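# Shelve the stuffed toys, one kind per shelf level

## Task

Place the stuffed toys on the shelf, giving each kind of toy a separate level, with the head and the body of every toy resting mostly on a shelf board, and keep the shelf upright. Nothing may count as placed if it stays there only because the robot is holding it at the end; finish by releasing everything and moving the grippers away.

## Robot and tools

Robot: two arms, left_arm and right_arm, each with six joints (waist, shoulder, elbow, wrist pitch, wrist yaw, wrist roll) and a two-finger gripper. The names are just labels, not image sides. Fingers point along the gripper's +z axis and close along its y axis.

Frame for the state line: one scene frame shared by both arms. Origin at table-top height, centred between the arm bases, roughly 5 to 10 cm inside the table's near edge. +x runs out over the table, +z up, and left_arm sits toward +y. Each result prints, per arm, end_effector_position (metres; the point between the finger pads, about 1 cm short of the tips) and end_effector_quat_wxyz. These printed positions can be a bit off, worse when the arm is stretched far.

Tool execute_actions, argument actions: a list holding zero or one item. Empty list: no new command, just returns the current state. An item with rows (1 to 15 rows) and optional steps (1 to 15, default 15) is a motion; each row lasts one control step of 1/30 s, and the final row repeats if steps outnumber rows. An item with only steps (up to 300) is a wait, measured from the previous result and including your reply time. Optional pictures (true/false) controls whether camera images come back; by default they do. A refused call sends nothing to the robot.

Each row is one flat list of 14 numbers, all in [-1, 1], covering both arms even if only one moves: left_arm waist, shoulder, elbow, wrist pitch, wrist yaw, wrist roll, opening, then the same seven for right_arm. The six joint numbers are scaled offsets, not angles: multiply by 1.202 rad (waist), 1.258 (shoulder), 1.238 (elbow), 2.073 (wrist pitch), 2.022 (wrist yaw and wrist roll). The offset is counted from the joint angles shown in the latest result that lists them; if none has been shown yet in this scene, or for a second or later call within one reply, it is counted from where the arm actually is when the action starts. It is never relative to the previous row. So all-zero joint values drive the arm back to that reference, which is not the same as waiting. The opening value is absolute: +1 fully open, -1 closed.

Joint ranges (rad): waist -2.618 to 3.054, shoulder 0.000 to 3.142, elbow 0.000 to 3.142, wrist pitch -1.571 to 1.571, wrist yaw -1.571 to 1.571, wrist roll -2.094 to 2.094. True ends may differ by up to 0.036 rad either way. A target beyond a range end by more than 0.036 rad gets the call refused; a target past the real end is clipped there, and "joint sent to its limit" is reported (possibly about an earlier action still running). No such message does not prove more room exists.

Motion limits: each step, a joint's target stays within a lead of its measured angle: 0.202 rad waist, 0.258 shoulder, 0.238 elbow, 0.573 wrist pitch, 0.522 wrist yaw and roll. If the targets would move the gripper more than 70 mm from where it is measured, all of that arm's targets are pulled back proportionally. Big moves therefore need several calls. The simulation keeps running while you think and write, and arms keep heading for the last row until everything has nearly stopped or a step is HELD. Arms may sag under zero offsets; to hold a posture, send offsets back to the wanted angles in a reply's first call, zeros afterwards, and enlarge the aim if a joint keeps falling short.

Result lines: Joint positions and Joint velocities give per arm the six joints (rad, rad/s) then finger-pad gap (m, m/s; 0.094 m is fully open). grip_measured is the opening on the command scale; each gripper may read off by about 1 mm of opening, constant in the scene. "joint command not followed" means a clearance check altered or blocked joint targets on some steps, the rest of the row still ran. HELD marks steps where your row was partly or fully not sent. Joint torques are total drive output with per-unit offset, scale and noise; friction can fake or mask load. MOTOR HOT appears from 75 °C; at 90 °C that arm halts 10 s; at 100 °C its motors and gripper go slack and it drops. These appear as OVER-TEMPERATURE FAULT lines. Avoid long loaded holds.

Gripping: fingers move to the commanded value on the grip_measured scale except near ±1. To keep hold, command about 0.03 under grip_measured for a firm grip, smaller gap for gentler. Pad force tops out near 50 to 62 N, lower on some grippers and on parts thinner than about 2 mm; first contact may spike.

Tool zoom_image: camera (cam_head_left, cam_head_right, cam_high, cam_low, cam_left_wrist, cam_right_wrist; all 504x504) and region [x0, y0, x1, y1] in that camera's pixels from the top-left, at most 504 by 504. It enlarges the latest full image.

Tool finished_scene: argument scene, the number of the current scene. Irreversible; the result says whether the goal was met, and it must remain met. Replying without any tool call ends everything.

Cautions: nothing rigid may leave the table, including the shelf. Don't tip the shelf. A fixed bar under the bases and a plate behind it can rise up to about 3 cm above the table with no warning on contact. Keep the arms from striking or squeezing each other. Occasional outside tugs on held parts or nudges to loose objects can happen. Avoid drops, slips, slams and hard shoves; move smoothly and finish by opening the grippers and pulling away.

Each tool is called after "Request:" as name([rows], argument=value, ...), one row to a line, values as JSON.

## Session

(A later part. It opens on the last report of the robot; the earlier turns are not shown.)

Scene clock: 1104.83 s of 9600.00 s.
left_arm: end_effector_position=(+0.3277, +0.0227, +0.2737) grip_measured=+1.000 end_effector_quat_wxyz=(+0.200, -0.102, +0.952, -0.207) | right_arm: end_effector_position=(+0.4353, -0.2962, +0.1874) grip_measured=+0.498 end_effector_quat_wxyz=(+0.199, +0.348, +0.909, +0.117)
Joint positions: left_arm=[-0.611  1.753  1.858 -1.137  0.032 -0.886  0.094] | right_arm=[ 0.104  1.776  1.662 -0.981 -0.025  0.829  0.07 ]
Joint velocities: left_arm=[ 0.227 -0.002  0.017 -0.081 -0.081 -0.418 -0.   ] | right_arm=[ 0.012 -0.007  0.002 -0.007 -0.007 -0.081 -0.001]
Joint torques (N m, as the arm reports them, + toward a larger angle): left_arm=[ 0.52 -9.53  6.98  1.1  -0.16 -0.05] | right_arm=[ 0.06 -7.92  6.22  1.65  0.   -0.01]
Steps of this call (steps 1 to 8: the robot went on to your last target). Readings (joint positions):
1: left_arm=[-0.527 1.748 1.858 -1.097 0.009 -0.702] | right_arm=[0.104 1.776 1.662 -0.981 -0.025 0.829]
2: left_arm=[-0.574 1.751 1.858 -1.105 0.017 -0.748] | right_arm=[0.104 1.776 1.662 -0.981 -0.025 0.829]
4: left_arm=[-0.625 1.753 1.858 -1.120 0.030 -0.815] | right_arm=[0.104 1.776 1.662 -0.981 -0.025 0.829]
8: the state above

Request:
execute_actions([
  {"rows": [[0.017,0.02,-0.006,-0.011,0,-0.027,1, 0,0,0,0,0,0,0.5],[0.017,0.04,-0.011,-0.011,0,-0.027,1, 0,0,0,0,0,0,0.5],[0.017,0.06,-0.017,-0.011,0,-0.027,1, 0,0,0,0,0,0,0.5],[0.017,0.08,-0.022,-0.011,0,-0.027,1, 0,0,0,0,0,0,0.5],[0.017,0.1,-0.028,-0.011,0,-0.027,1, 0,0,0,0,0,0,0.5],[0.017,0.12,-0.034,-0.011,0,-0.027,1, 0,0,0,0,0,0,0.5],[0.017,0.14,-0.039,-0.011,0,-0.027,1, 0,0,0,0,0,0,0.5],[0.017,0.16,-0.045,-0.011,0,-0.027,1, 0,0,0,0,0,0,0.5],[0.017,0.18,-0.05,-0.011,0,-0.027,1, 0,0,0,0,0,0,0.5],[0.017,0.2,-0.056,-0.011,0,-0.027,1, 0,0,0,0,0,0,0.5],[0.017,0.22,-0.062,-0.011,0,-0.027,1, 0,0,0,0,0,0,0.5],[0.017,0.244,-0.067,-0.011,0,-0.027,1, 0,0,0,0,0,0,0.5]], "steps": 15},
], pictures=false)

Request:
execute_actions([
  {"steps": 12},
])

Scene clock: 1114.70 s of 9600.00 s.
left_arm: end_effector_position=(+0.3369, +0.0282, +0.1083) grip_measured=+1.000 end_effector_quat_wxyz=(+0.050, -0.145, +0.986, -0.062) | right_arm: end_effector_position=(+0.4353, -0.2962, +0.1874) grip_measured=+0.498 end_effector_quat_wxyz=(+0.199, +0.348, +0.909, +0.117)
Joint positions: left_arm=[-0.595  2.083  1.774 -1.15   0.028 -0.936  0.094] | right_arm=[ 0.104  1.776  1.662 -0.981 -0.025  0.829  0.07 ]
Joint velocities: left_arm=[-0.007  0.496 -0.252 -0.051  0.051 -0.037 -0.   ] | right_arm=[-0.022 -0.002 -0.002 -0.022  0.037  0.037  0.001]
Joint torques (N m, as the arm reports them, + toward a larger angle): left_arm=[  0.29 -16.57   6.84   0.5   -0.04  -0.04] | right_arm=[ 0.04 -7.92  6.22  1.63  0.   -0.01]
Steps of this call (steps 1 to 30: the robot went on to your last target; steps 31 to 90: nothing new was sent; then 6.37 s passed at rest; steps 91 to 105: all 15 steps of this action). Readings (joint positions):
91: left_arm=[-0.595 1.754 1.858 -1.148 0.027 -0.936] | right_arm=[0.104 1.776 1.662 -0.981 -0.025 0.829]
92: left_arm=[-0.595 1.758 1.858 -1.148 0.027 -0.936] | right_arm=[0.104 1.776 1.662 -0.981 -0.025 0.829]
94: left_arm=[-0.595 1.779 1.858 -1.148 0.027 -0.936] | right_arm=[0.104 1.776 1.662 -0.981 -0.025 0.829]
98: left_arm=[-0.595 1.877 1.847 -1.148 0.027 -0.936] | right_arm=[0.104 1.776 1.662 -0.981 -0.025 0.829]
105: the state above

Scene clock: 1115.10 s of 9600.00 s.
left_arm: end_effector_position=(+0.3326, +0.0313, +0.1053) grip_measured=+1.000 end_effector_quat_wxyz=(+0.043, -0.145, +0.987, -0.055) | right_arm: end_effector_position=(+0.4353, -0.2962, +0.1874) grip_measured=+0.498 end_effector_quat_wxyz=(+0.199, +0.348, +0.909, +0.117)
Joint positions: left_arm=[-0.595  2.081  1.762 -1.159  0.029 -0.936  0.094] | right_arm=[ 0.104  1.776  1.662 -0.981 -0.025  0.829  0.07 ]
Joint velocities: left_arm=[ 0.002  0.007 -0.002  0.081  0.007  0.022  0.001] | right_arm=[ 0.002 -0.012  0.002  0.022 -0.007 -0.007 -0.001]
Joint torques (N m, as the arm reports them, + toward a larger angle): left_arm=[  0.3  -13.64   6.48   0.51   0.02  -0.03] | right_arm=[ 0.06 -7.92  6.23  1.63  0.   -0.01]
Steps of this call (steps 1 to 12: the robot went on to your last target). Readings (joint positions):
1: left_arm=[-0.595 2.096 1.767 -1.152 0.029 -0.936] | right_arm=[0.104 1.776 1.662 -0.981 -0.025 0.829]
2: left_arm=[-0.595 2.102 1.763 -1.155 0.029 -0.936] | right_arm=[0.104 1.776 1.662 -0.981 -0.025 0.829]
4: left_arm=[-0.595 2.100 1.762 -1.159 0.029 -0.936] | right_arm=[0.104 1.776 1.662 -0.981 -0.025 0.829]
8: left_arm=[-0.595 2.084 1.762 -1.159 0.029 -0.936] | right_arm=[0.104 1.776 1.662 -0.981 -0.025 0.829]
12: the state above

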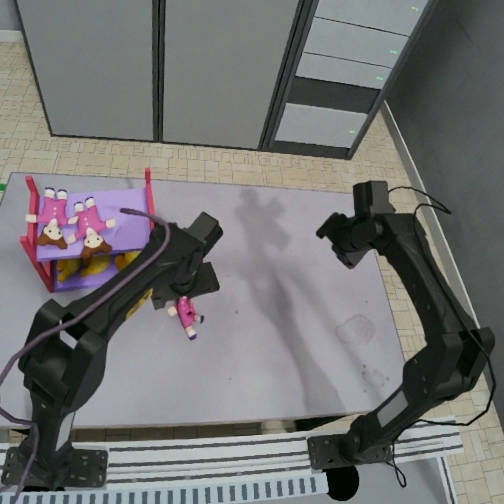

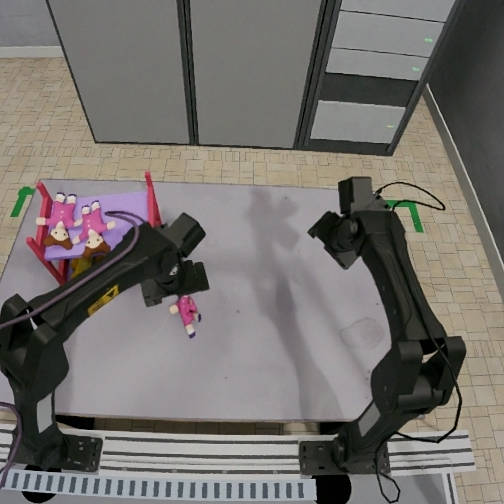

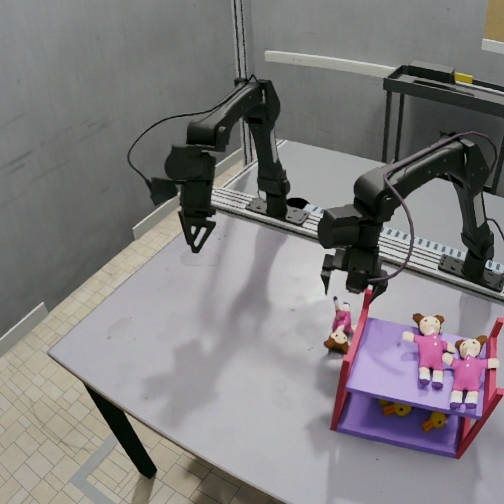

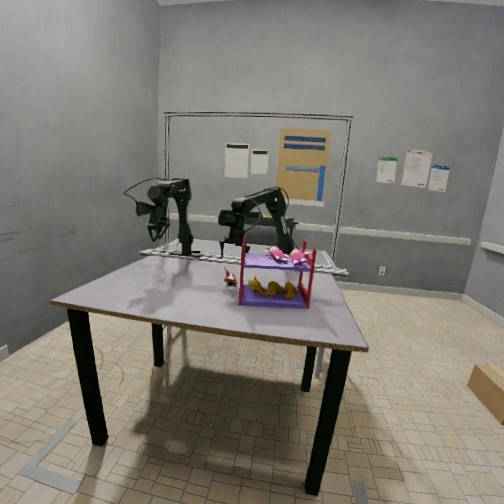

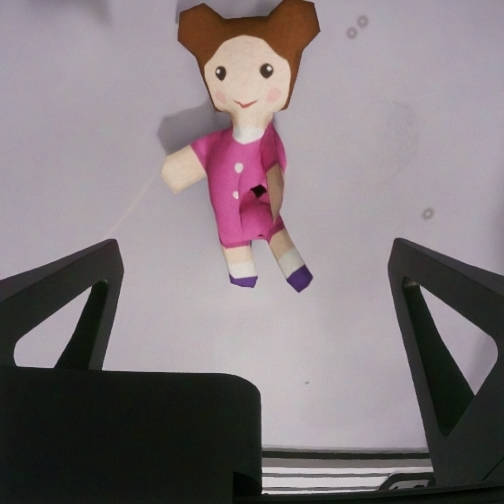

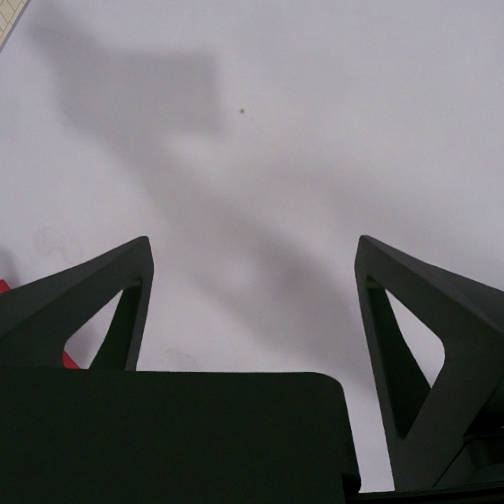

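Request:
execute_actions([
  {"rows": [[0,0.002,-0.014,0.011,0,0,1, 0,0,0,0,0,0,0.5],[0,0.004,-0.028,0.022,0,0,1, 0,0,0,0,0,0,0.5],[0,0.006,-0.042,0.033,0,0,1, 0,0,0,0,0,0,0.5],[0,0.008,-0.056,0.044,0,0,1, 0,0,0,0,0,0,0.5],[0,0.01,-0.07,0.055,0,0,1, 0,0,0,0,0,0,0.5],[0,0.012,-0.084,0.066,0,0,1, 0,0,0,0,0,0,0.5],[0,0.014,-0.098,0.077,0,0,1, 0,0,0,0,0,0,0.5],[0,0.015,-0.113,0.089,0,0,1, 0,0,0,0,0,0,0.5],[0,0.017,-0.127,0.1,0,0,1, 0,0,0,0,0,0,0.5],[0,0.019,-0.141,0.111,0,0,1, 0,0,0,0,0,0,0.5],[0,0.021,-0.155,0.122,0,0,1, 0,0,0,0,0,0,0.5],[0,0.023,-0.169,0.133,0,0,1, 0,0,0,0,0,0,0.5],[0,0.025,-0.183,0.144,0,0,1, 0,0,0,0,0,0,0.5],[0,0.027,-0.197,0.155,0,0,1, 0,0,0,0,0,0,0.5],[0,0.029,-0.211,0.166,0,0,1, 0,0,0,0,0,0,0.5]], "steps": 15},
], pictures=false)

Request:
execute_actions([
  {"steps": 15},
])

Scene clock: 1127.40 s of 9600.00 s.
left_arm: end_effector_position=(+0.3247, +0.0383, +0.0372) grip_measured=+1.000 end_effector_quat_wxyz=(+0.032, -0.145, +0.988, -0.044) | right_arm: end_effector_position=(+0.4353, -0.2962, +0.1874) grip_measured=+0.498 end_effector_quat_wxyz=(+0.199, +0.348, +0.909, +0.117)
Joint positions: left_arm=[-0.595  2.113  1.54  -0.936  0.029 -0.936  0.094] | right_arm=[ 0.104  1.776  1.662 -0.981 -0.025  0.829  0.07 ]
Joint velocities: left_arm=[ 0.002  0.071 -0.505  0.564  0.022 -0.022 -0.001] | right_arm=[ 0.007 -0.007  0.012 -0.007  0.022  0.022 -0.001]
Joint torques (N m, as the arm reports them, + toward a larger angle): left_arm=[ -0.07 -11.77   4.75   0.64   0.02  -0.01] | right_arm=[ 0.05 -7.92  6.23  1.64 -0.01 -0.01]
Steps of this call (steps 1 to 30: the robot went on to your last target; steps 31 to 90: nothing new was sent; then 8.80 s passed at rest; steps 91 to 105: all 15 steps of this action). Readings (joint positions):
91: left_arm=[-0.595 2.081 1.762 -1.159 0.029 -0.936] | right_arm=[0.104 1.776 1.662 -0.981 -0.025 0.829]
92: left_arm=[-0.595 2.081 1.758 -1.155 0.029 -0.936] | right_arm=[0.104 1.776 1.662 -0.981 -0.025 0.829]
94: left_arm=[-0.595 2.081 1.740 -1.136 0.029 -0.936] | right_arm=[0.104 1.776 1.662 -0.981 -0.025 0.829]
98: left_arm=[-0.595 2.086 1.668 -1.077 0.029 -0.936] | right_arm=[0.104 1.776 1.662 -0.981 -0.025 0.829]
105: the state above

Scene clock: 1127.90 s of 9600.00 s.
left_arm: end_effector_position=(+0.3324, +0.0327, +0.0250) grip_measured=+1.000 end_effector_quat_wxyz=(+0.047, -0.145, +0.987, -0.058) | right_arm: end_effector_position=(+0.4353, -0.2962, +0.1874) grip_measured=+0.498 end_effector_quat_wxyz=(+0.199, +0.348, +0.909, +0.117)
Joint positions: left_arm=[-0.595  2.127  1.505 -0.846  0.029 -0.936  0.094] | right_arm=[ 0.104  1.776  1.662 -0.981 -0.025  0.829  0.07 ]
Joint velocities: left_arm=[-0.002 -0.007  0.002  0.066 -0.022  0.022 -0.   ] | right_arm=[-0.007 -0.007 -0.002 -0.037 -0.095 -0.007  0.   ]
Joint torques (N m, as the arm reports them, + toward a larger angle): left_arm=[ -0.1  -12.77   4.84   0.76   0.02  -0.01] | right_arm=[ 0.06 -7.92  6.22  1.64  0.    0.  ]
Steps of this call (steps 1 to 15: the robot went on to your last target). Readings (joint positions):
1: left_arm=[-0.595 2.116 1.525 -0.918 0.029 -0.936] | right_arm=[0.104 1.776 1.662 -0.981 -0.025 0.829]
2: left_arm=[-0.595 2.120 1.515 -0.906 0.029 -0.936] | right_arm=[0.104 1.776 1.662 -0.981 -0.025 0.829]
4: left_arm=[-0.595 2.126 1.506 -0.888 0.029 -0.936] | right_arm=[0.104 1.776 1.662 -0.981 -0.025 0.829]
8: left_arm=[-0.595 2.127 1.505 -0.861 0.029 -0.936] | right_arm=[0.104 1.776 1.662 -0.981 -0.025 0.829]
15: the state above

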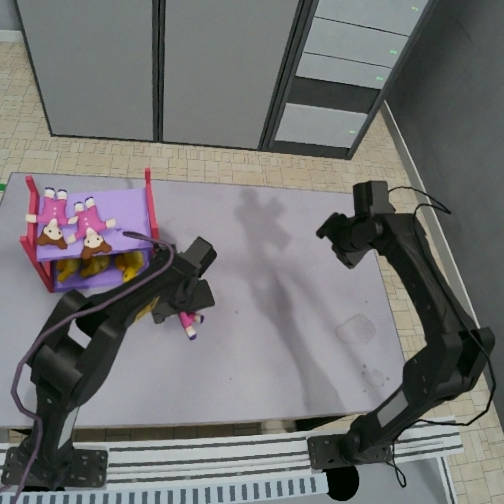

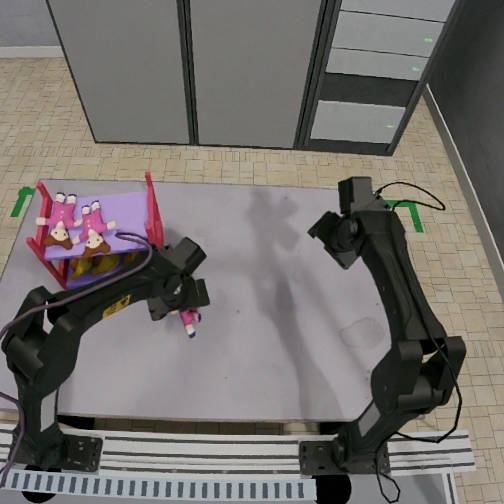

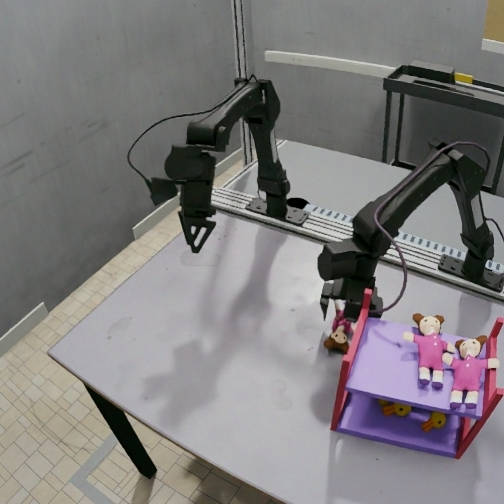

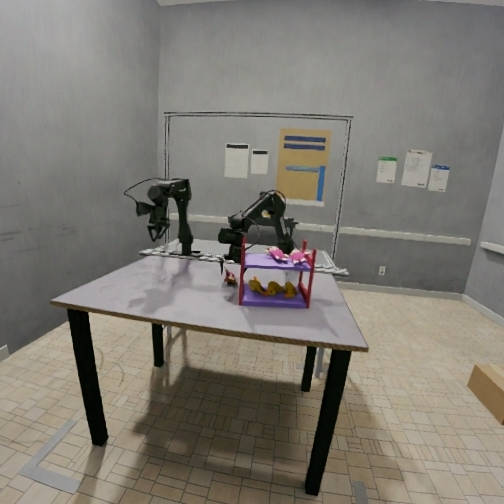

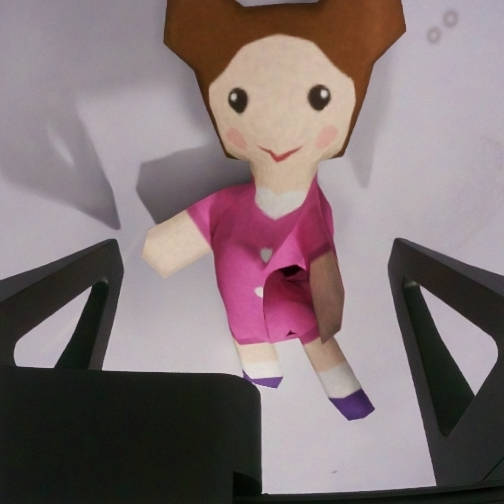

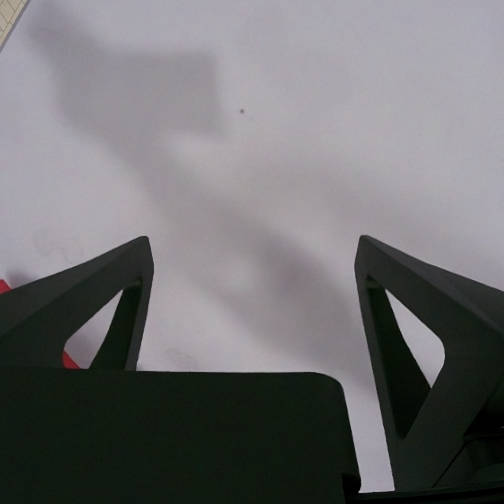

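Request:
execute_actions([
  {"rows": [[0,0,0,0,0,0,0.6, 0,0,0,0,0,0,0.5],[0,0,0,0,0,0,0.3, 0,0,0,0,0,0,0.5],[0,0,0,0,0,0,0, 0,0,0,0,0,0,0.5],[0,0,0,0,0,0,-0.3, 0,0,0,0,0,0,0.5],[0,0,0,0,0,0,-0.6, 0,0,0,0,0,0,0.5],[0,0,0,0,0,0,-0.8, 0,0,0,0,0,0,0.5],[0,0,0,0,0,0,-1, 0,0,0,0,0,0,0.5]], "steps": 13},
], pictures=false)

Request:
execute_actions([
  {"rows": [[0,-0.025,0.024,-0.014,0,0,-1, 0,0,0,0,0,0,0.5],[0,-0.05,0.047,-0.027,0,0,-1, 0,0,0,0,0,0,0.5],[0,-0.075,0.071,-0.041,0,0,-1, 0,0,0,0,0,0,0.5],[0,-0.1,0.094,-0.054,0,0,-1, 0,0,0,0,0,0,0.5],[0,-0.125,0.118,-0.068,0,0,-1, 0,0,0,0,0,0,0.5],[0,-0.15,0.141,-0.081,0,0,-1, 0,0,0,0,0,0,0.5],[0,-0.175,0.165,-0.095,0,0,-1, 0,0,0,0,0,0,0.5],[0,-0.2,0.188,-0.108,0,0,-1, 0,0,0,0,0,0,0.5],[0,-0.225,0.212,-0.122,0,0,-1, 0,0,0,0,0,0,0.5],[0,-0.25,0.235,-0.135,0,0,-1, 0,0,0,0,0,0,0.5],[0,-0.275,0.259,-0.149,0,0,-1, 0,0,0,0,0,0,0.5],[0,-0.3,0.282,-0.162,0,0,-1, 0,0,0,0,0,0,0.5],[0,-0.325,0.306,-0.176,0,0,-1, 0,0,0,0,0,0,0.5],[0,-0.35,0.329,-0.189,0,0,-1, 0,0,0,0,0,0,0.5],[0,-0.375,0.353,-0.203,0,0,-1, 0,0,0,0,0,0,0.5]], "steps": 15},
], pictures=false)

Request:
execute_actions([
  {"steps": 15},
])

Scene clock: 1141.97 s of 9600.00 s.
left_arm: end_effector_position=(+0.3327, +0.0323, +0.0251) grip_measured=-0.907 end_effector_quat_wxyz=(+0.047, -0.145, +0.987, -0.059) | right_arm: end_effector_position=(+0.4353, -0.2962, +0.1874) grip_measured=+0.498 end_effector_quat_wxyz=(+0.199, +0.348, +0.909, +0.117)
Joint positions: left_arm=[-0.595  2.127  1.505 -0.845  0.03  -0.936  0.004] | right_arm=[ 0.104  1.776  1.662 -0.981 -0.025  0.829  0.07 ]
Joint velocities: left_arm=[ 0.007  0.002 -0.007 -0.007  0.051 -0.022  0.   ] | right_arm=[-0.007  0.017  0.002 -0.022 -0.037 -0.037  0.   ]
Joint torques (N m, as the arm reports them, + toward a larger angle): left_arm=[  0.15 -11.64   5.03   0.46   0.03   0.02] | right_arm=[ 0.05 -7.93  6.22  1.62  0.   -0.01]
Steps of this call (steps 1 to 15: the robot went on to your last target; steps 16 to 90: nothing new was sent; then 10.63 s passed at rest; steps 91 to 103: all 13 steps of this action). Readings (joint positions):
91: left_arm=[-0.595 2.127 1.505 -0.843 0.029 -0.936] | right_arm=[0.104 1.776 1.662 -0.981 -0.025 0.829]
92: left_arm=[-0.595 2.127 1.505 -0.843 0.029 -0.936] | right_arm=[0.104 1.776 1.662 -0.981 -0.025 0.829]
94: left_arm=[-0.595 2.127 1.505 -0.843 0.029 -0.936] | right_arm=[0.104 1.776 1.662 -0.981 -0.025 0.829]
98: left_arm=[-0.595 2.127 1.505 -0.845 0.030 -0.936] | right_arm=[0.104 1.776 1.662 -0.981 -0.025 0.829]
103: the state above

Scene clock: 1142.47 s of 9600.00 s.
left_arm: end_effector_position=(+0.3427, +0.0218, +0.2157) grip_measured=-0.906 end_effector_quat_wxyz=(+0.163, -0.137, +0.961, -0.176) | right_arm: end_effector_position=(+0.4353, -0.2962, +0.1874) grip_measured=+0.498 end_effector_quat_wxyz=(+0.199, +0.348, +0.909, +0.117)
Joint positions: left_arm=[-0.595  1.832  1.763 -1.063  0.03  -0.936  0.004] | right_arm=[ 0.104  1.776  1.662 -0.981 -0.025  0.829  0.07 ]
Joint velocities: left_arm=[-0.002 -0.794  0.735 -0.535 -0.007  0.007 -0.002] | right_arm=[ 0.022 -0.002 -0.007 -0.007  0.022 -0.007 -0.   ]
Joint torques (N m, as the arm reports them, + toward a larger angle): left_arm=[ -0.17 -12.48   8.57   0.91   0.    -0.01] | right_arm=[ 0.05 -7.93  6.22  1.64 -0.01 -0.01]
Steps of this call (steps 1 to 15: all 15 steps of this action). Readings (joint positions):
1: left_arm=[-0.595 2.125 1.505 -0.846 0.030 -0.936] | right_arm=[0.104 1.776 1.662 -0.981 -0.025 0.829]
2: left_arm=[-0.595 2.122 1.507 -0.852 0.030 -0.936] | right_arm=[0.104 1.776 1.662 -0.981 -0.025 0.829]
4: left_arm=[-0.595 2.104 1.525 -0.886 0.030 -0.936] | right_arm=[0.104 1.776 1.662 -0.981 -0.025 0.829]
8: left_arm=[-0.595 2.022 1.596 -0.952 0.030 -0.936] | right_arm=[0.104 1.776 1.662 -0.981 -0.025 0.829]
15: the state above

Scene clock: 1142.97 s of 9600.00 s.
left_arm: end_effector_position=(+0.3038, +0.0491, +0.3257) grip_measured=-0.906 end_effector_quat_wxyz=(+0.219, -0.132, +0.938, -0.232) | right_arm: end_effector_position=(+0.4353, -0.2962, +0.1874) grip_measured=+0.498 end_effector_quat_wxyz=(+0.199, +0.348, +0.909, +0.117)
Joint positions: left_arm=[-0.595  1.648  1.933 -1.251  0.03  -0.936  0.004] | right_arm=[ 0.104  1.776  1.662 -0.981 -0.025  0.829  0.07 ]
Joint velocities: left_arm=[-0.012  0.125 -0.032 -0.154  0.007  0.066  0.001] | right_arm=[-0.012 -0.027 -0.007  0.007  0.007 -0.037  0.001]
Joint torques (N m, as the arm reports them, + toward a larger angle): left_arm=[ 0.01 -7.55  6.08  1.23  0.01  0.  ] | right_arm=[ 0.05 -7.93  6.23  1.63  0.   -0.01]
Steps of this call (steps 1 to 15: the robot went on to your last target). Readings (joint positions):
1: left_arm=[-0.595 1.804 1.788 -1.082 0.030 -0.936] | right_arm=[0.104 1.776 1.662 -0.981 -0.025 0.829]
2: left_arm=[-0.595 1.776 1.814 -1.102 0.030 -0.936] | right_arm=[0.104 1.776 1.662 -0.981 -0.025 0.829]
4: left_arm=[-0.595 1.721 1.867 -1.147 0.030 -0.936] | right_arm=[0.104 1.776 1.662 -0.981 -0.025 0.829]
8: left_arm=[-0.595 1.637 1.928 -1.201 0.030 -0.936] | right_arm=[0.104 1.776 1.662 -0.981 -0.025 0.829]
15: the state above

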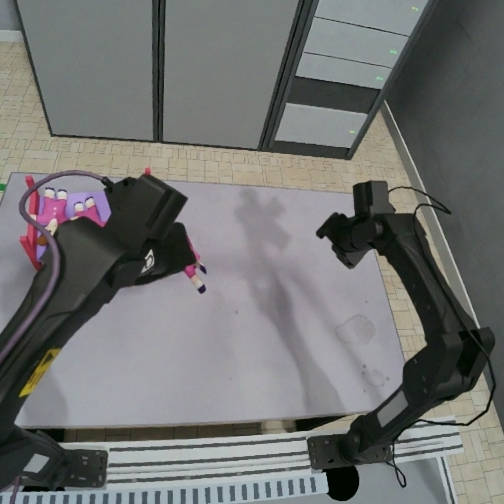

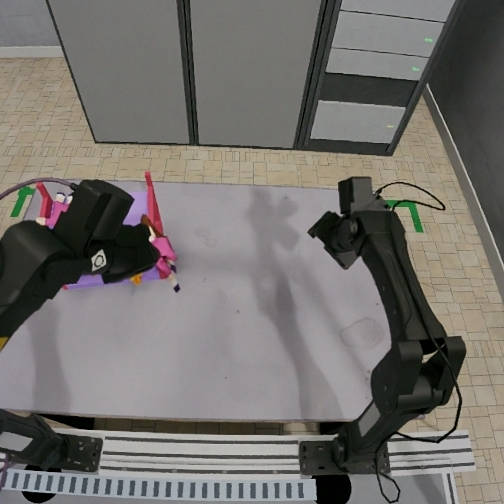

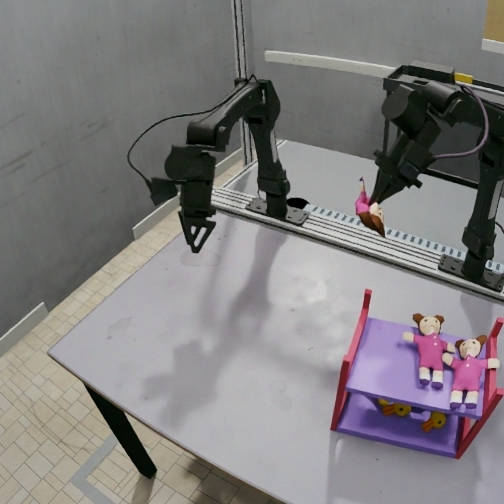

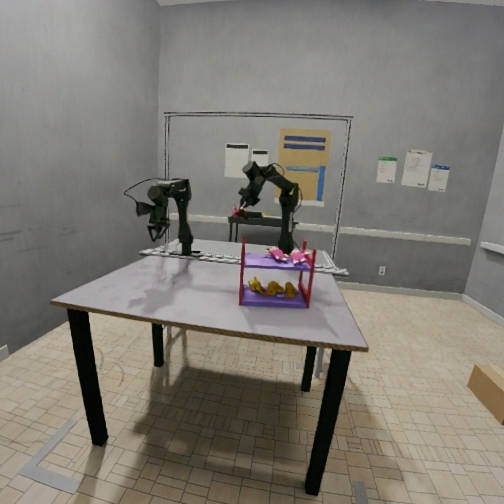

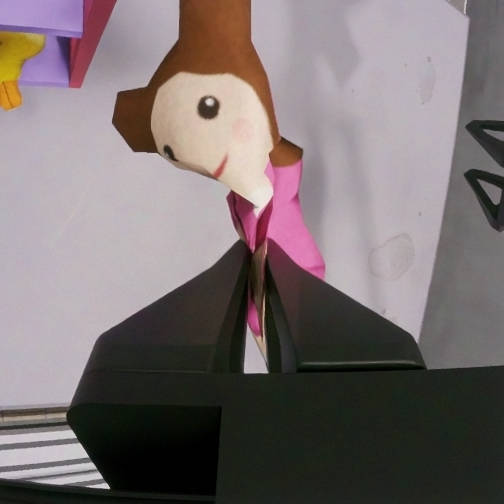

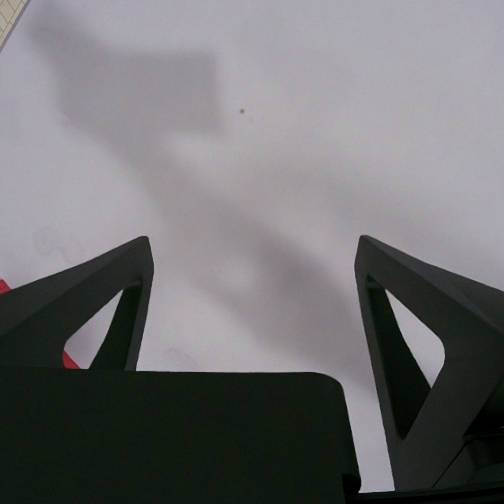

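Request:
execute_actions(actions=[])

Scene clock: 1157.87 s of 9600.00 s.
left_arm: end_effector_position=(+0.3028, +0.0499, +0.3212) grip_measured=-0.906 end_effector_quat_wxyz=(+0.213, -0.133, +0.941, -0.225) | right_arm: end_effector_position=(+0.4353, -0.2962, +0.1874) grip_measured=+0.498 end_effector_quat_wxyz=(+0.199, +0.348, +0.909, +0.117)
Joint positions: left_arm=[-0.595  1.655  1.933 -1.264  0.03  -0.936  0.004] | right_arm=[ 0.104  1.776  1.662 -0.981 -0.025  0.829  0.07 ]
Joint velocities: left_arm=[-0.017 -0.002  0.002 -0.037 -0.037  0.022  0.001] | right_arm=[ 0.007  0.007 -0.002  0.007  0.022  0.081  0.001]
Joint torques (N m, as the arm reports them, + toward a larger angle): left_arm=[-0.1  -7.66  6.1   1.2  -0.02 -0.01] | right_arm=[ 0.05 -7.94  6.21  1.63  0.   -0.01]
Steps of this call (steps 1 to 30: the robot went on to your last target; steps 31 to 90: nothing new was sent; then 11.90 s passed at rest). Readings (joint positions):
1: left_arm=[-0.595 1.652 1.933 -1.254 0.030 -0.936] | right_arm=[0.104 1.776 1.662 -0.981 -0.025 0.829]
2: left_arm=[-0.595 1.654 1.933 -1.257 0.030 -0.936] | right_arm=[0.104 1.776 1.662 -0.981 -0.025 0.829]
4: left_arm=[-0.595 1.655 1.933 -1.260 0.030 -0.936] | right_arm=[0.104 1.776 1.662 -0.981 -0.025 0.829]
8: left_arm=[-0.595 1.655 1.933 -1.263 0.030 -0.936] | right_arm=[0.104 1.776 1.662 -0.981 -0.025 0.829]
90: the state above
All arms were judged still, so your last target was given up. Only a new action makes them travel on or press farther. Fingers that are still opening or closing keep moving.

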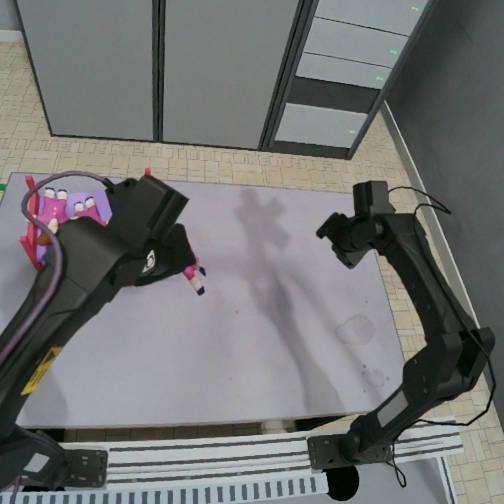

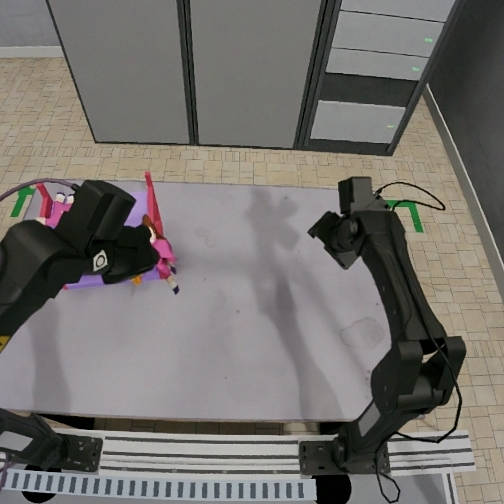

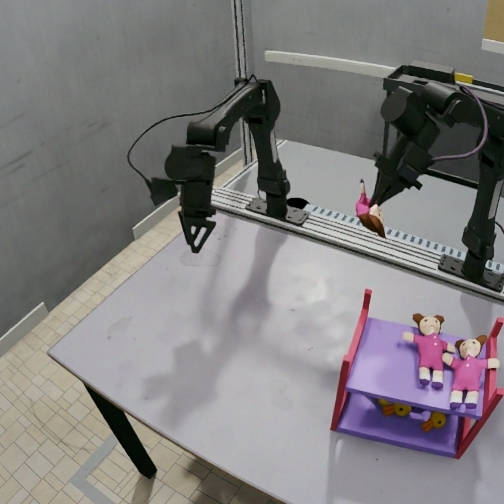

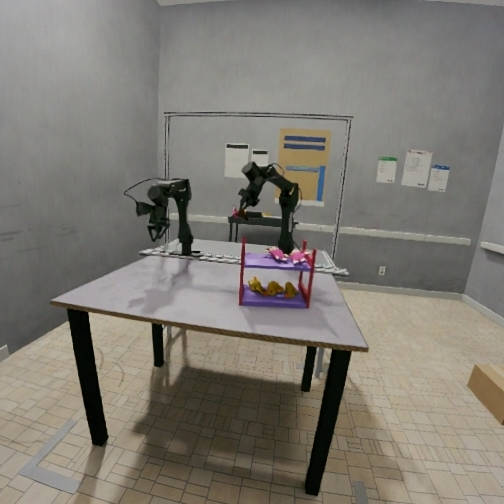

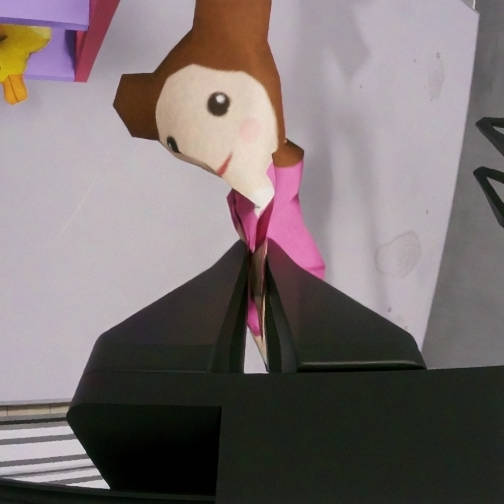

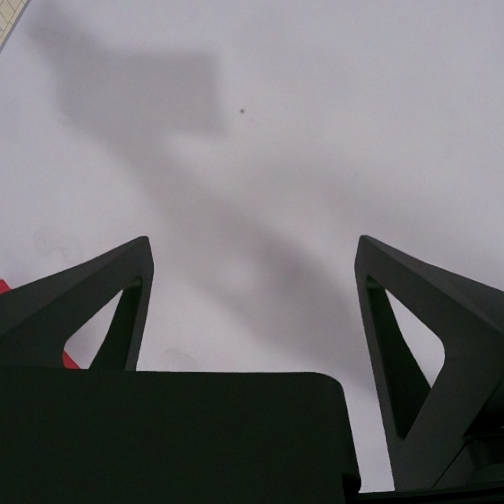

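Request:
execute_actions([
  {"rows": [[0.03,-0.01,0,0.005,0,0.03,-1,0,0,0,0,0,0,0.5],[0.06,-0.01,0,0.005,0,0.06,-1,0,0,0,0,0,0,0.5],[0.09,-0.01,0,0.005,0,0.09,-1,0,0,0,0,0,0,0.5],[0.12,-0.01,0,0.005,0,0.12,-1,0,0,0,0,0,0,0.5],[0.15,-0.01,0,0.005,0,0.15,-1,0,0,0,0,0,0,0.5],[0.18,-0.01,0,0.005,0,0.18,-1,0,0,0,0,0,0,0.5],[0.21,-0.01,0,0.005,0,0.21,-1,0,0,0,0,0,0,0.5],[0.24,-0.01,0,0.005,0,0.24,-1,0,0,0,0,0,0,0.5],[0.27,-0.01,0,0.005,0,0.27,-1,0,0,0,0,0,0,0.5],[0.29,-0.01,0,0.005,0,0.30,-1,0,0,0,0,0,0,0.5],[0.305,-0.01,0,0.005,0,0.32,-1,0,0,0,0,0,0,0.5],[0.312,-0.01,0,0.005,0,0.32,-1,0,0,0,0,0,0,0.5]], "steps": 15},
], pictures=false)

Request:
execute_actions([
  {"steps": 15},
])

Scene clock: 1171.33 s of 9600.00 s.
left_arm: end_effector_position=(+0.3707, +0.1870, +0.3219) grip_measured=-0.907 end_effector_quat_wxyz=(+0.290, -0.059, +0.949, -0.113) | right_arm: end_effector_position=(+0.4353, -0.2962, +0.1874) grip_measured=+0.498 end_effector_quat_wxyz=(+0.199, +0.348, +0.909, +0.117)
Joint positions: left_arm=[-0.21   1.655  1.933 -1.264  0.026 -0.389  0.004] | right_arm=[ 0.104  1.776  1.662 -0.981 -0.025  0.829  0.07 ]
Joint velocities: left_arm=[ 0.027 -0.012  0.007 -0.11  -0.007  0.579 -0.   ] | right_arm=[ 0.017 -0.002 -0.007 -0.095 -0.066 -0.037 -0.001]
Joint torques (N m, as the arm reports them, + toward a larger angle): left_arm=[-0.94 -8.56  5.34  1.3   0.03  0.08] | right_arm=[ 0.05 -7.93  6.2   1.63  0.   -0.01]
Steps of this call (steps 1 to 90: nothing new was sent; then 9.97 s passed at rest; steps 91 to 105: all 15 steps of this action). Readings (joint positions):
91: left_arm=[-0.593 1.655 1.933 -1.264 0.031 -0.929] | right_arm=[0.104 1.776 1.662 -0.981 -0.025 0.829]
92: left_arm=[-0.584 1.655 1.933 -1.264 0.034 -0.912] | right_arm=[0.104 1.776 1.662 -0.981 -0.025 0.829]
94: left_arm=[-0.541 1.655 1.933 -1.264 0.041 -0.853] | right_arm=[0.104 1.776 1.662 -0.981 -0.025 0.829]
98: left_arm=[-0.383 1.655 1.933 -1.264 0.041 -0.675] | right_arm=[0.104 1.776 1.662 -0.981 -0.025 0.829]
105: the state above

Scene clock: 1171.83 s of 9600.00 s.
left_arm: end_effector_position=(+0.3705, +0.1864, +0.3219) grip_measured=-0.907 end_effector_quat_wxyz=(+0.294, -0.017, +0.950, -0.100) | right_arm: end_effector_position=(+0.4353, -0.2962, +0.1874) grip_measured=+0.498 end_effector_quat_wxyz=(+0.199, +0.348, +0.909, +0.117)
Joint positions: left_arm=[-0.212  1.655  1.933 -1.264  0.026 -0.301  0.004] | right_arm=[ 0.104  1.776  1.662 -0.981 -0.025  0.829  0.07 ]
Joint velocities: left_arm=[-0.017 -0.012  0.012 -0.037 -0.037  0.066  0.001] | right_arm=[-0.007  0.012 -0.002 -0.037  0.022 -0.037 -0.   ]
Joint torques (N m, as the arm reports them, + toward a larger angle): left_arm=[-0.76 -8.64  5.34  1.32  0.06  0.08] | right_arm=[ 0.05 -7.93  6.23  1.63  0.   -0.01]
Steps of this call (steps 1 to 15: the robot went on to your last target). Readings (joint positions):
1: left_arm=[-0.210 1.655 1.933 -1.264 0.026 -0.371] | right_arm=[0.104 1.776 1.662 -0.981 -0.025 0.829]
2: left_arm=[-0.211 1.655 1.933 -1.264 0.026 -0.356] | right_arm=[0.104 1.776 1.662 -0.981 -0.025 0.829]
4: left_arm=[-0.212 1.655 1.933 -1.264 0.026 -0.335] | right_arm=[0.104 1.776 1.662 -0.981 -0.025 0.829]
8: left_arm=[-0.212 1.655 1.933 -1.264 0.026 -0.313] | right_arm=[0.104 1.776 1.662 -0.981 -0.025 0.829]
15: the state above

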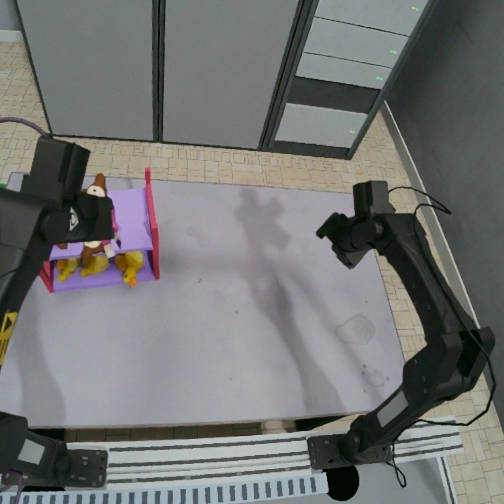

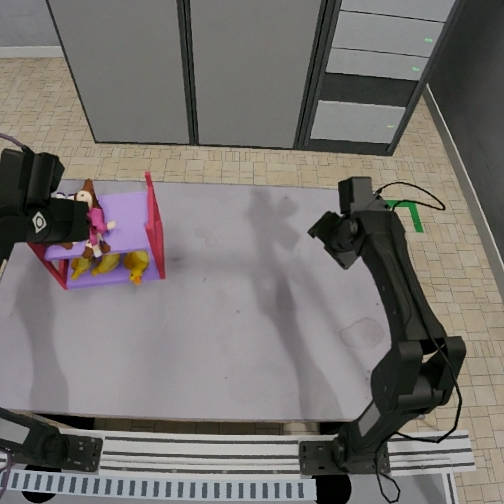

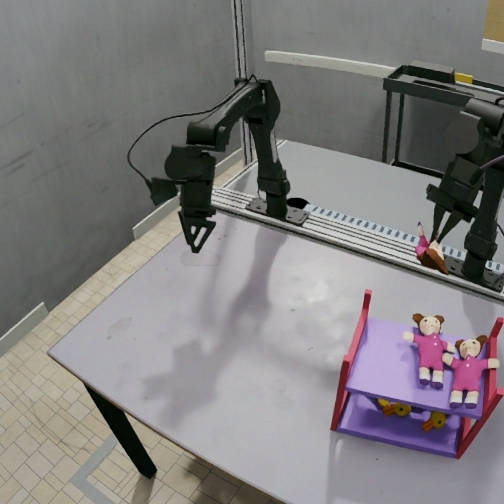

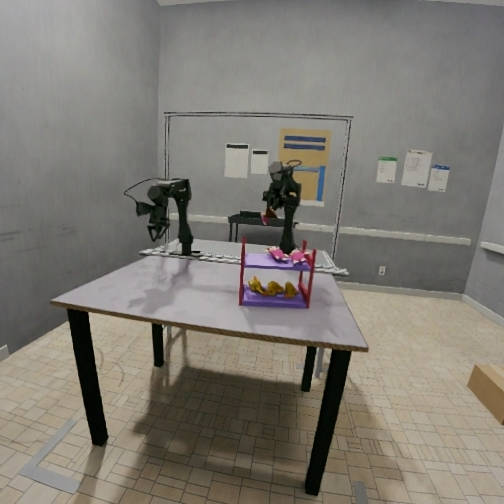

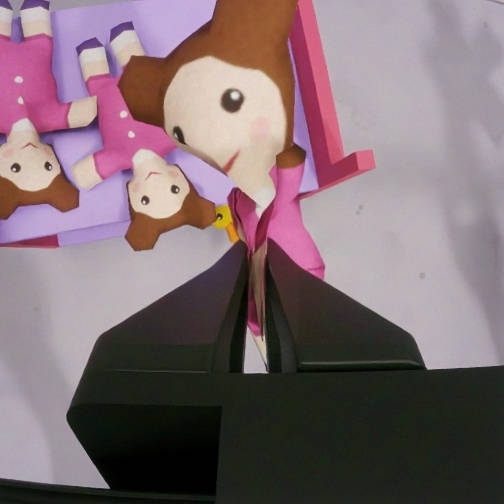

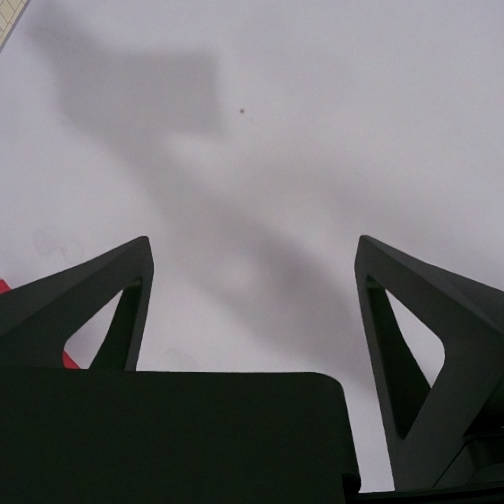

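Request:
execute_actions([
  {"rows": [[-0.003,0.02,0.005,0.012,0,0.005,-1,0,0,0,0,0,0,0.5],[-0.005,0.04,0.01,0.024,0,0.005,-1,0,0,0,0,0,0,0.5],[-0.007,0.06,0.015,0.036,0,0.005,-1,0,0,0,0,0,0,0.5],[-0.007,0.08,0.02,0.048,0,0.005,-1,0,0,0,0,0,0,0.5],[-0.007,0.10,0.025,0.06,0,0.005,-1,0,0,0,0,0,0,0.5],[-0.007,0.12,0.03,0.072,0,0.005,-1,0,0,0,0,0,0,0.5],[-0.007,0.14,0.035,0.084,0,0.005,-1,0,0,0,0,0,0,0.5],[-0.007,0.16,0.04,0.096,0,0.005,-1,0,0,0,0,0,0,0.5],[-0.007,0.18,0.045,0.108,0,0.005,-1,0,0,0,0,0,0,0.5],[-0.007,0.20,0.05,0.12,0,0.005,-1,0,0,0,0,0,0,0.5],[-0.007,0.22,0.054,0.132,0,0.005,-1,0,0,0,0,0,0,0.5],[-0.007,0.235,0.054,0.142,0,0.005,-1,0,0,0,0,0,0,0.5],[-0.007,0.24,0.054,0.147,0,0.005,-1,0,0,0,0,0,0,0.5]], "steps": 15},
], pictures=false)

Request:
execute_actions([
  {"steps": 20},
])

Scene clock: 1186.93 s of 9600.00 s.
left_arm: end_effector_position=(+0.4640, +0.1611, +0.2246) grip_measured=-0.907 end_effector_quat_wxyz=(+0.256, -0.016, +0.962, -0.089) | right_arm: end_effector_position=(+0.4353, -0.2962, +0.1874) grip_measured=+0.498 end_effector_quat_wxyz=(+0.199, +0.348, +0.909, +0.117)
Joint positions: left_arm=[-0.212  1.979  1.956 -1.046  0.026 -0.298  0.004] | right_arm=[ 0.104  1.776  1.662 -0.981 -0.025  0.829  0.07 ]
Joint velocities: left_arm=[ 0.007  0.432  0.002  0.315 -0.022 -0.007  0.   ] | right_arm=[ 0.002 -0.002 -0.002 -0.007  0.007 -0.037 -0.001]
Joint torques (N m, as the arm reports them, + toward a larger angle): left_arm=[ -0.71 -15.59   9.26   1.47  -0.01   0.09] | right_arm=[ 0.04 -7.93  6.22  1.63 -0.01  0.  ]
Steps of this call (steps 1 to 15: the robot went on to your last target; steps 16 to 90: nothing new was sent; then 11.60 s passed at rest; steps 91 to 105: all 15 steps of this action). Readings (joint positions):
91: left_arm=[-0.212 1.656 1.933 -1.264 0.026 -0.298] | right_arm=[0.104 1.776 1.662 -0.981 -0.025 0.829]
92: left_arm=[-0.212 1.660 1.933 -1.264 0.026 -0.298] | right_arm=[0.104 1.776 1.662 -0.981 -0.025 0.829]
94: left_arm=[-0.212 1.681 1.933 -1.251 0.026 -0.298] | right_arm=[0.104 1.776 1.662 -0.981 -0.025 0.829]
98: left_arm=[-0.212 1.785 1.945 -1.187 0.026 -0.298] | right_arm=[0.104 1.776 1.662 -0.981 -0.025 0.829]
105: the state above

Scene clock: 1187.60 s of 9600.00 s.
left_arm: end_effector_position=(+0.4737, +0.1586, +0.2300) grip_measured=-0.907 end_effector_quat_wxyz=(+0.277, -0.016, +0.956, -0.095) | right_arm: end_effector_position=(+0.4353, -0.2962, +0.1874) grip_measured=+0.498 end_effector_quat_wxyz=(+0.199, +0.348, +0.909, +0.117)
Joint positions: left_arm=[-0.212  1.981  1.956 -0.999  0.026 -0.298  0.004] | right_arm=[ 0.104  1.776  1.662 -0.981 -0.025  0.829  0.07 ]
Joint velocities: left_arm=[ 0.012 -0.032 -0.002 -0.007  0.051 -0.022  0.001] | right_arm=[ 0.017 -0.017  0.012  0.051 -0.051 -0.037 -0.001]
Joint torques (N m, as the arm reports them, + toward a larger angle): left_arm=[ -0.59 -13.57   9.36   1.55   0.     0.07] | right_arm=[ 0.05 -7.94  6.21  1.63  0.   -0.01]
Steps of this call (steps 1 to 20: the robot went on to your last target). Readings (joint positions):
1: left_arm=[-0.212 1.990 1.956 -1.038 0.026 -0.298] | right_arm=[0.104 1.776 1.662 -0.981 -0.025 0.829]
2: left_arm=[-0.212 1.995 1.956 -1.032 0.026 -0.298] | right_arm=[0.104 1.776 1.662 -0.981 -0.025 0.829]
4: left_arm=[-0.212 1.993 1.956 -1.023 0.026 -0.298] | right_arm=[0.104 1.776 1.662 -0.981 -0.025 0.829]
8: left_arm=[-0.212 1.983 1.956 -1.007 0.026 -0.298] | right_arm=[0.104 1.776 1.662 -0.981 -0.025 0.829]
20: the state above

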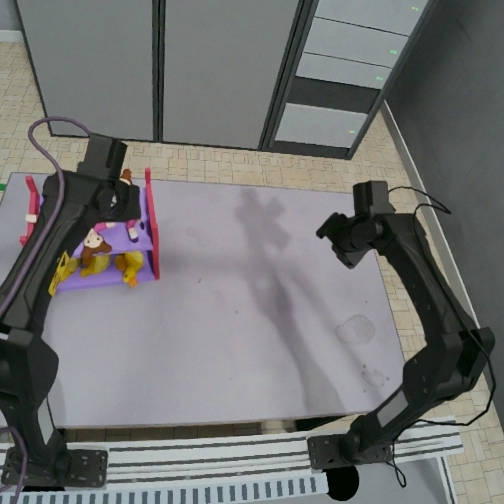

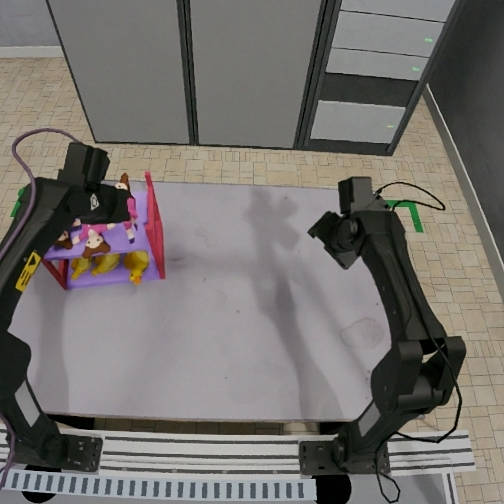

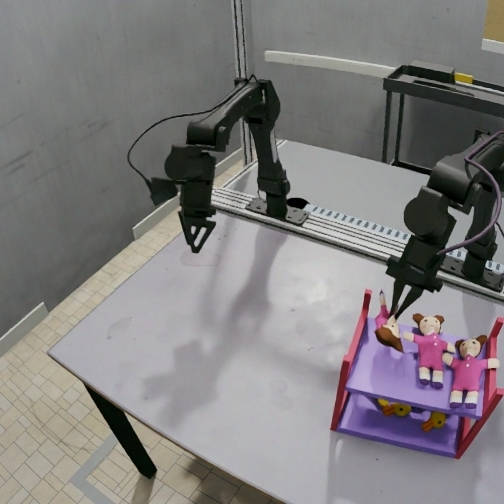

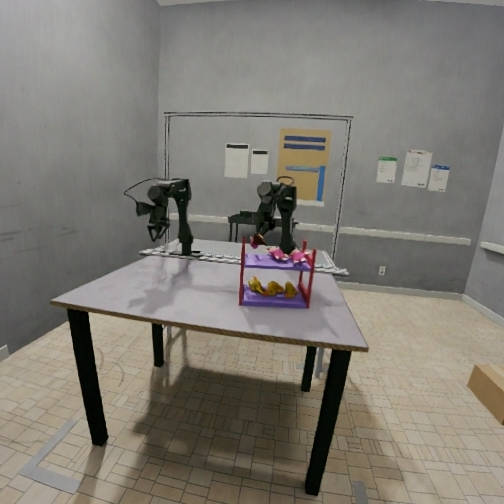

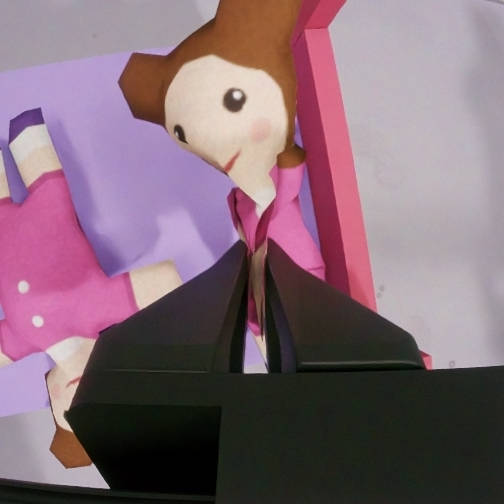

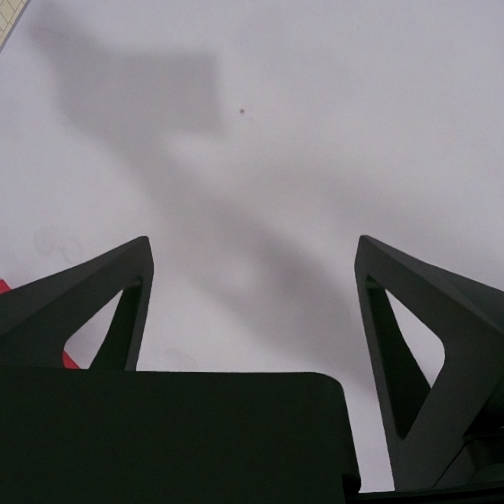

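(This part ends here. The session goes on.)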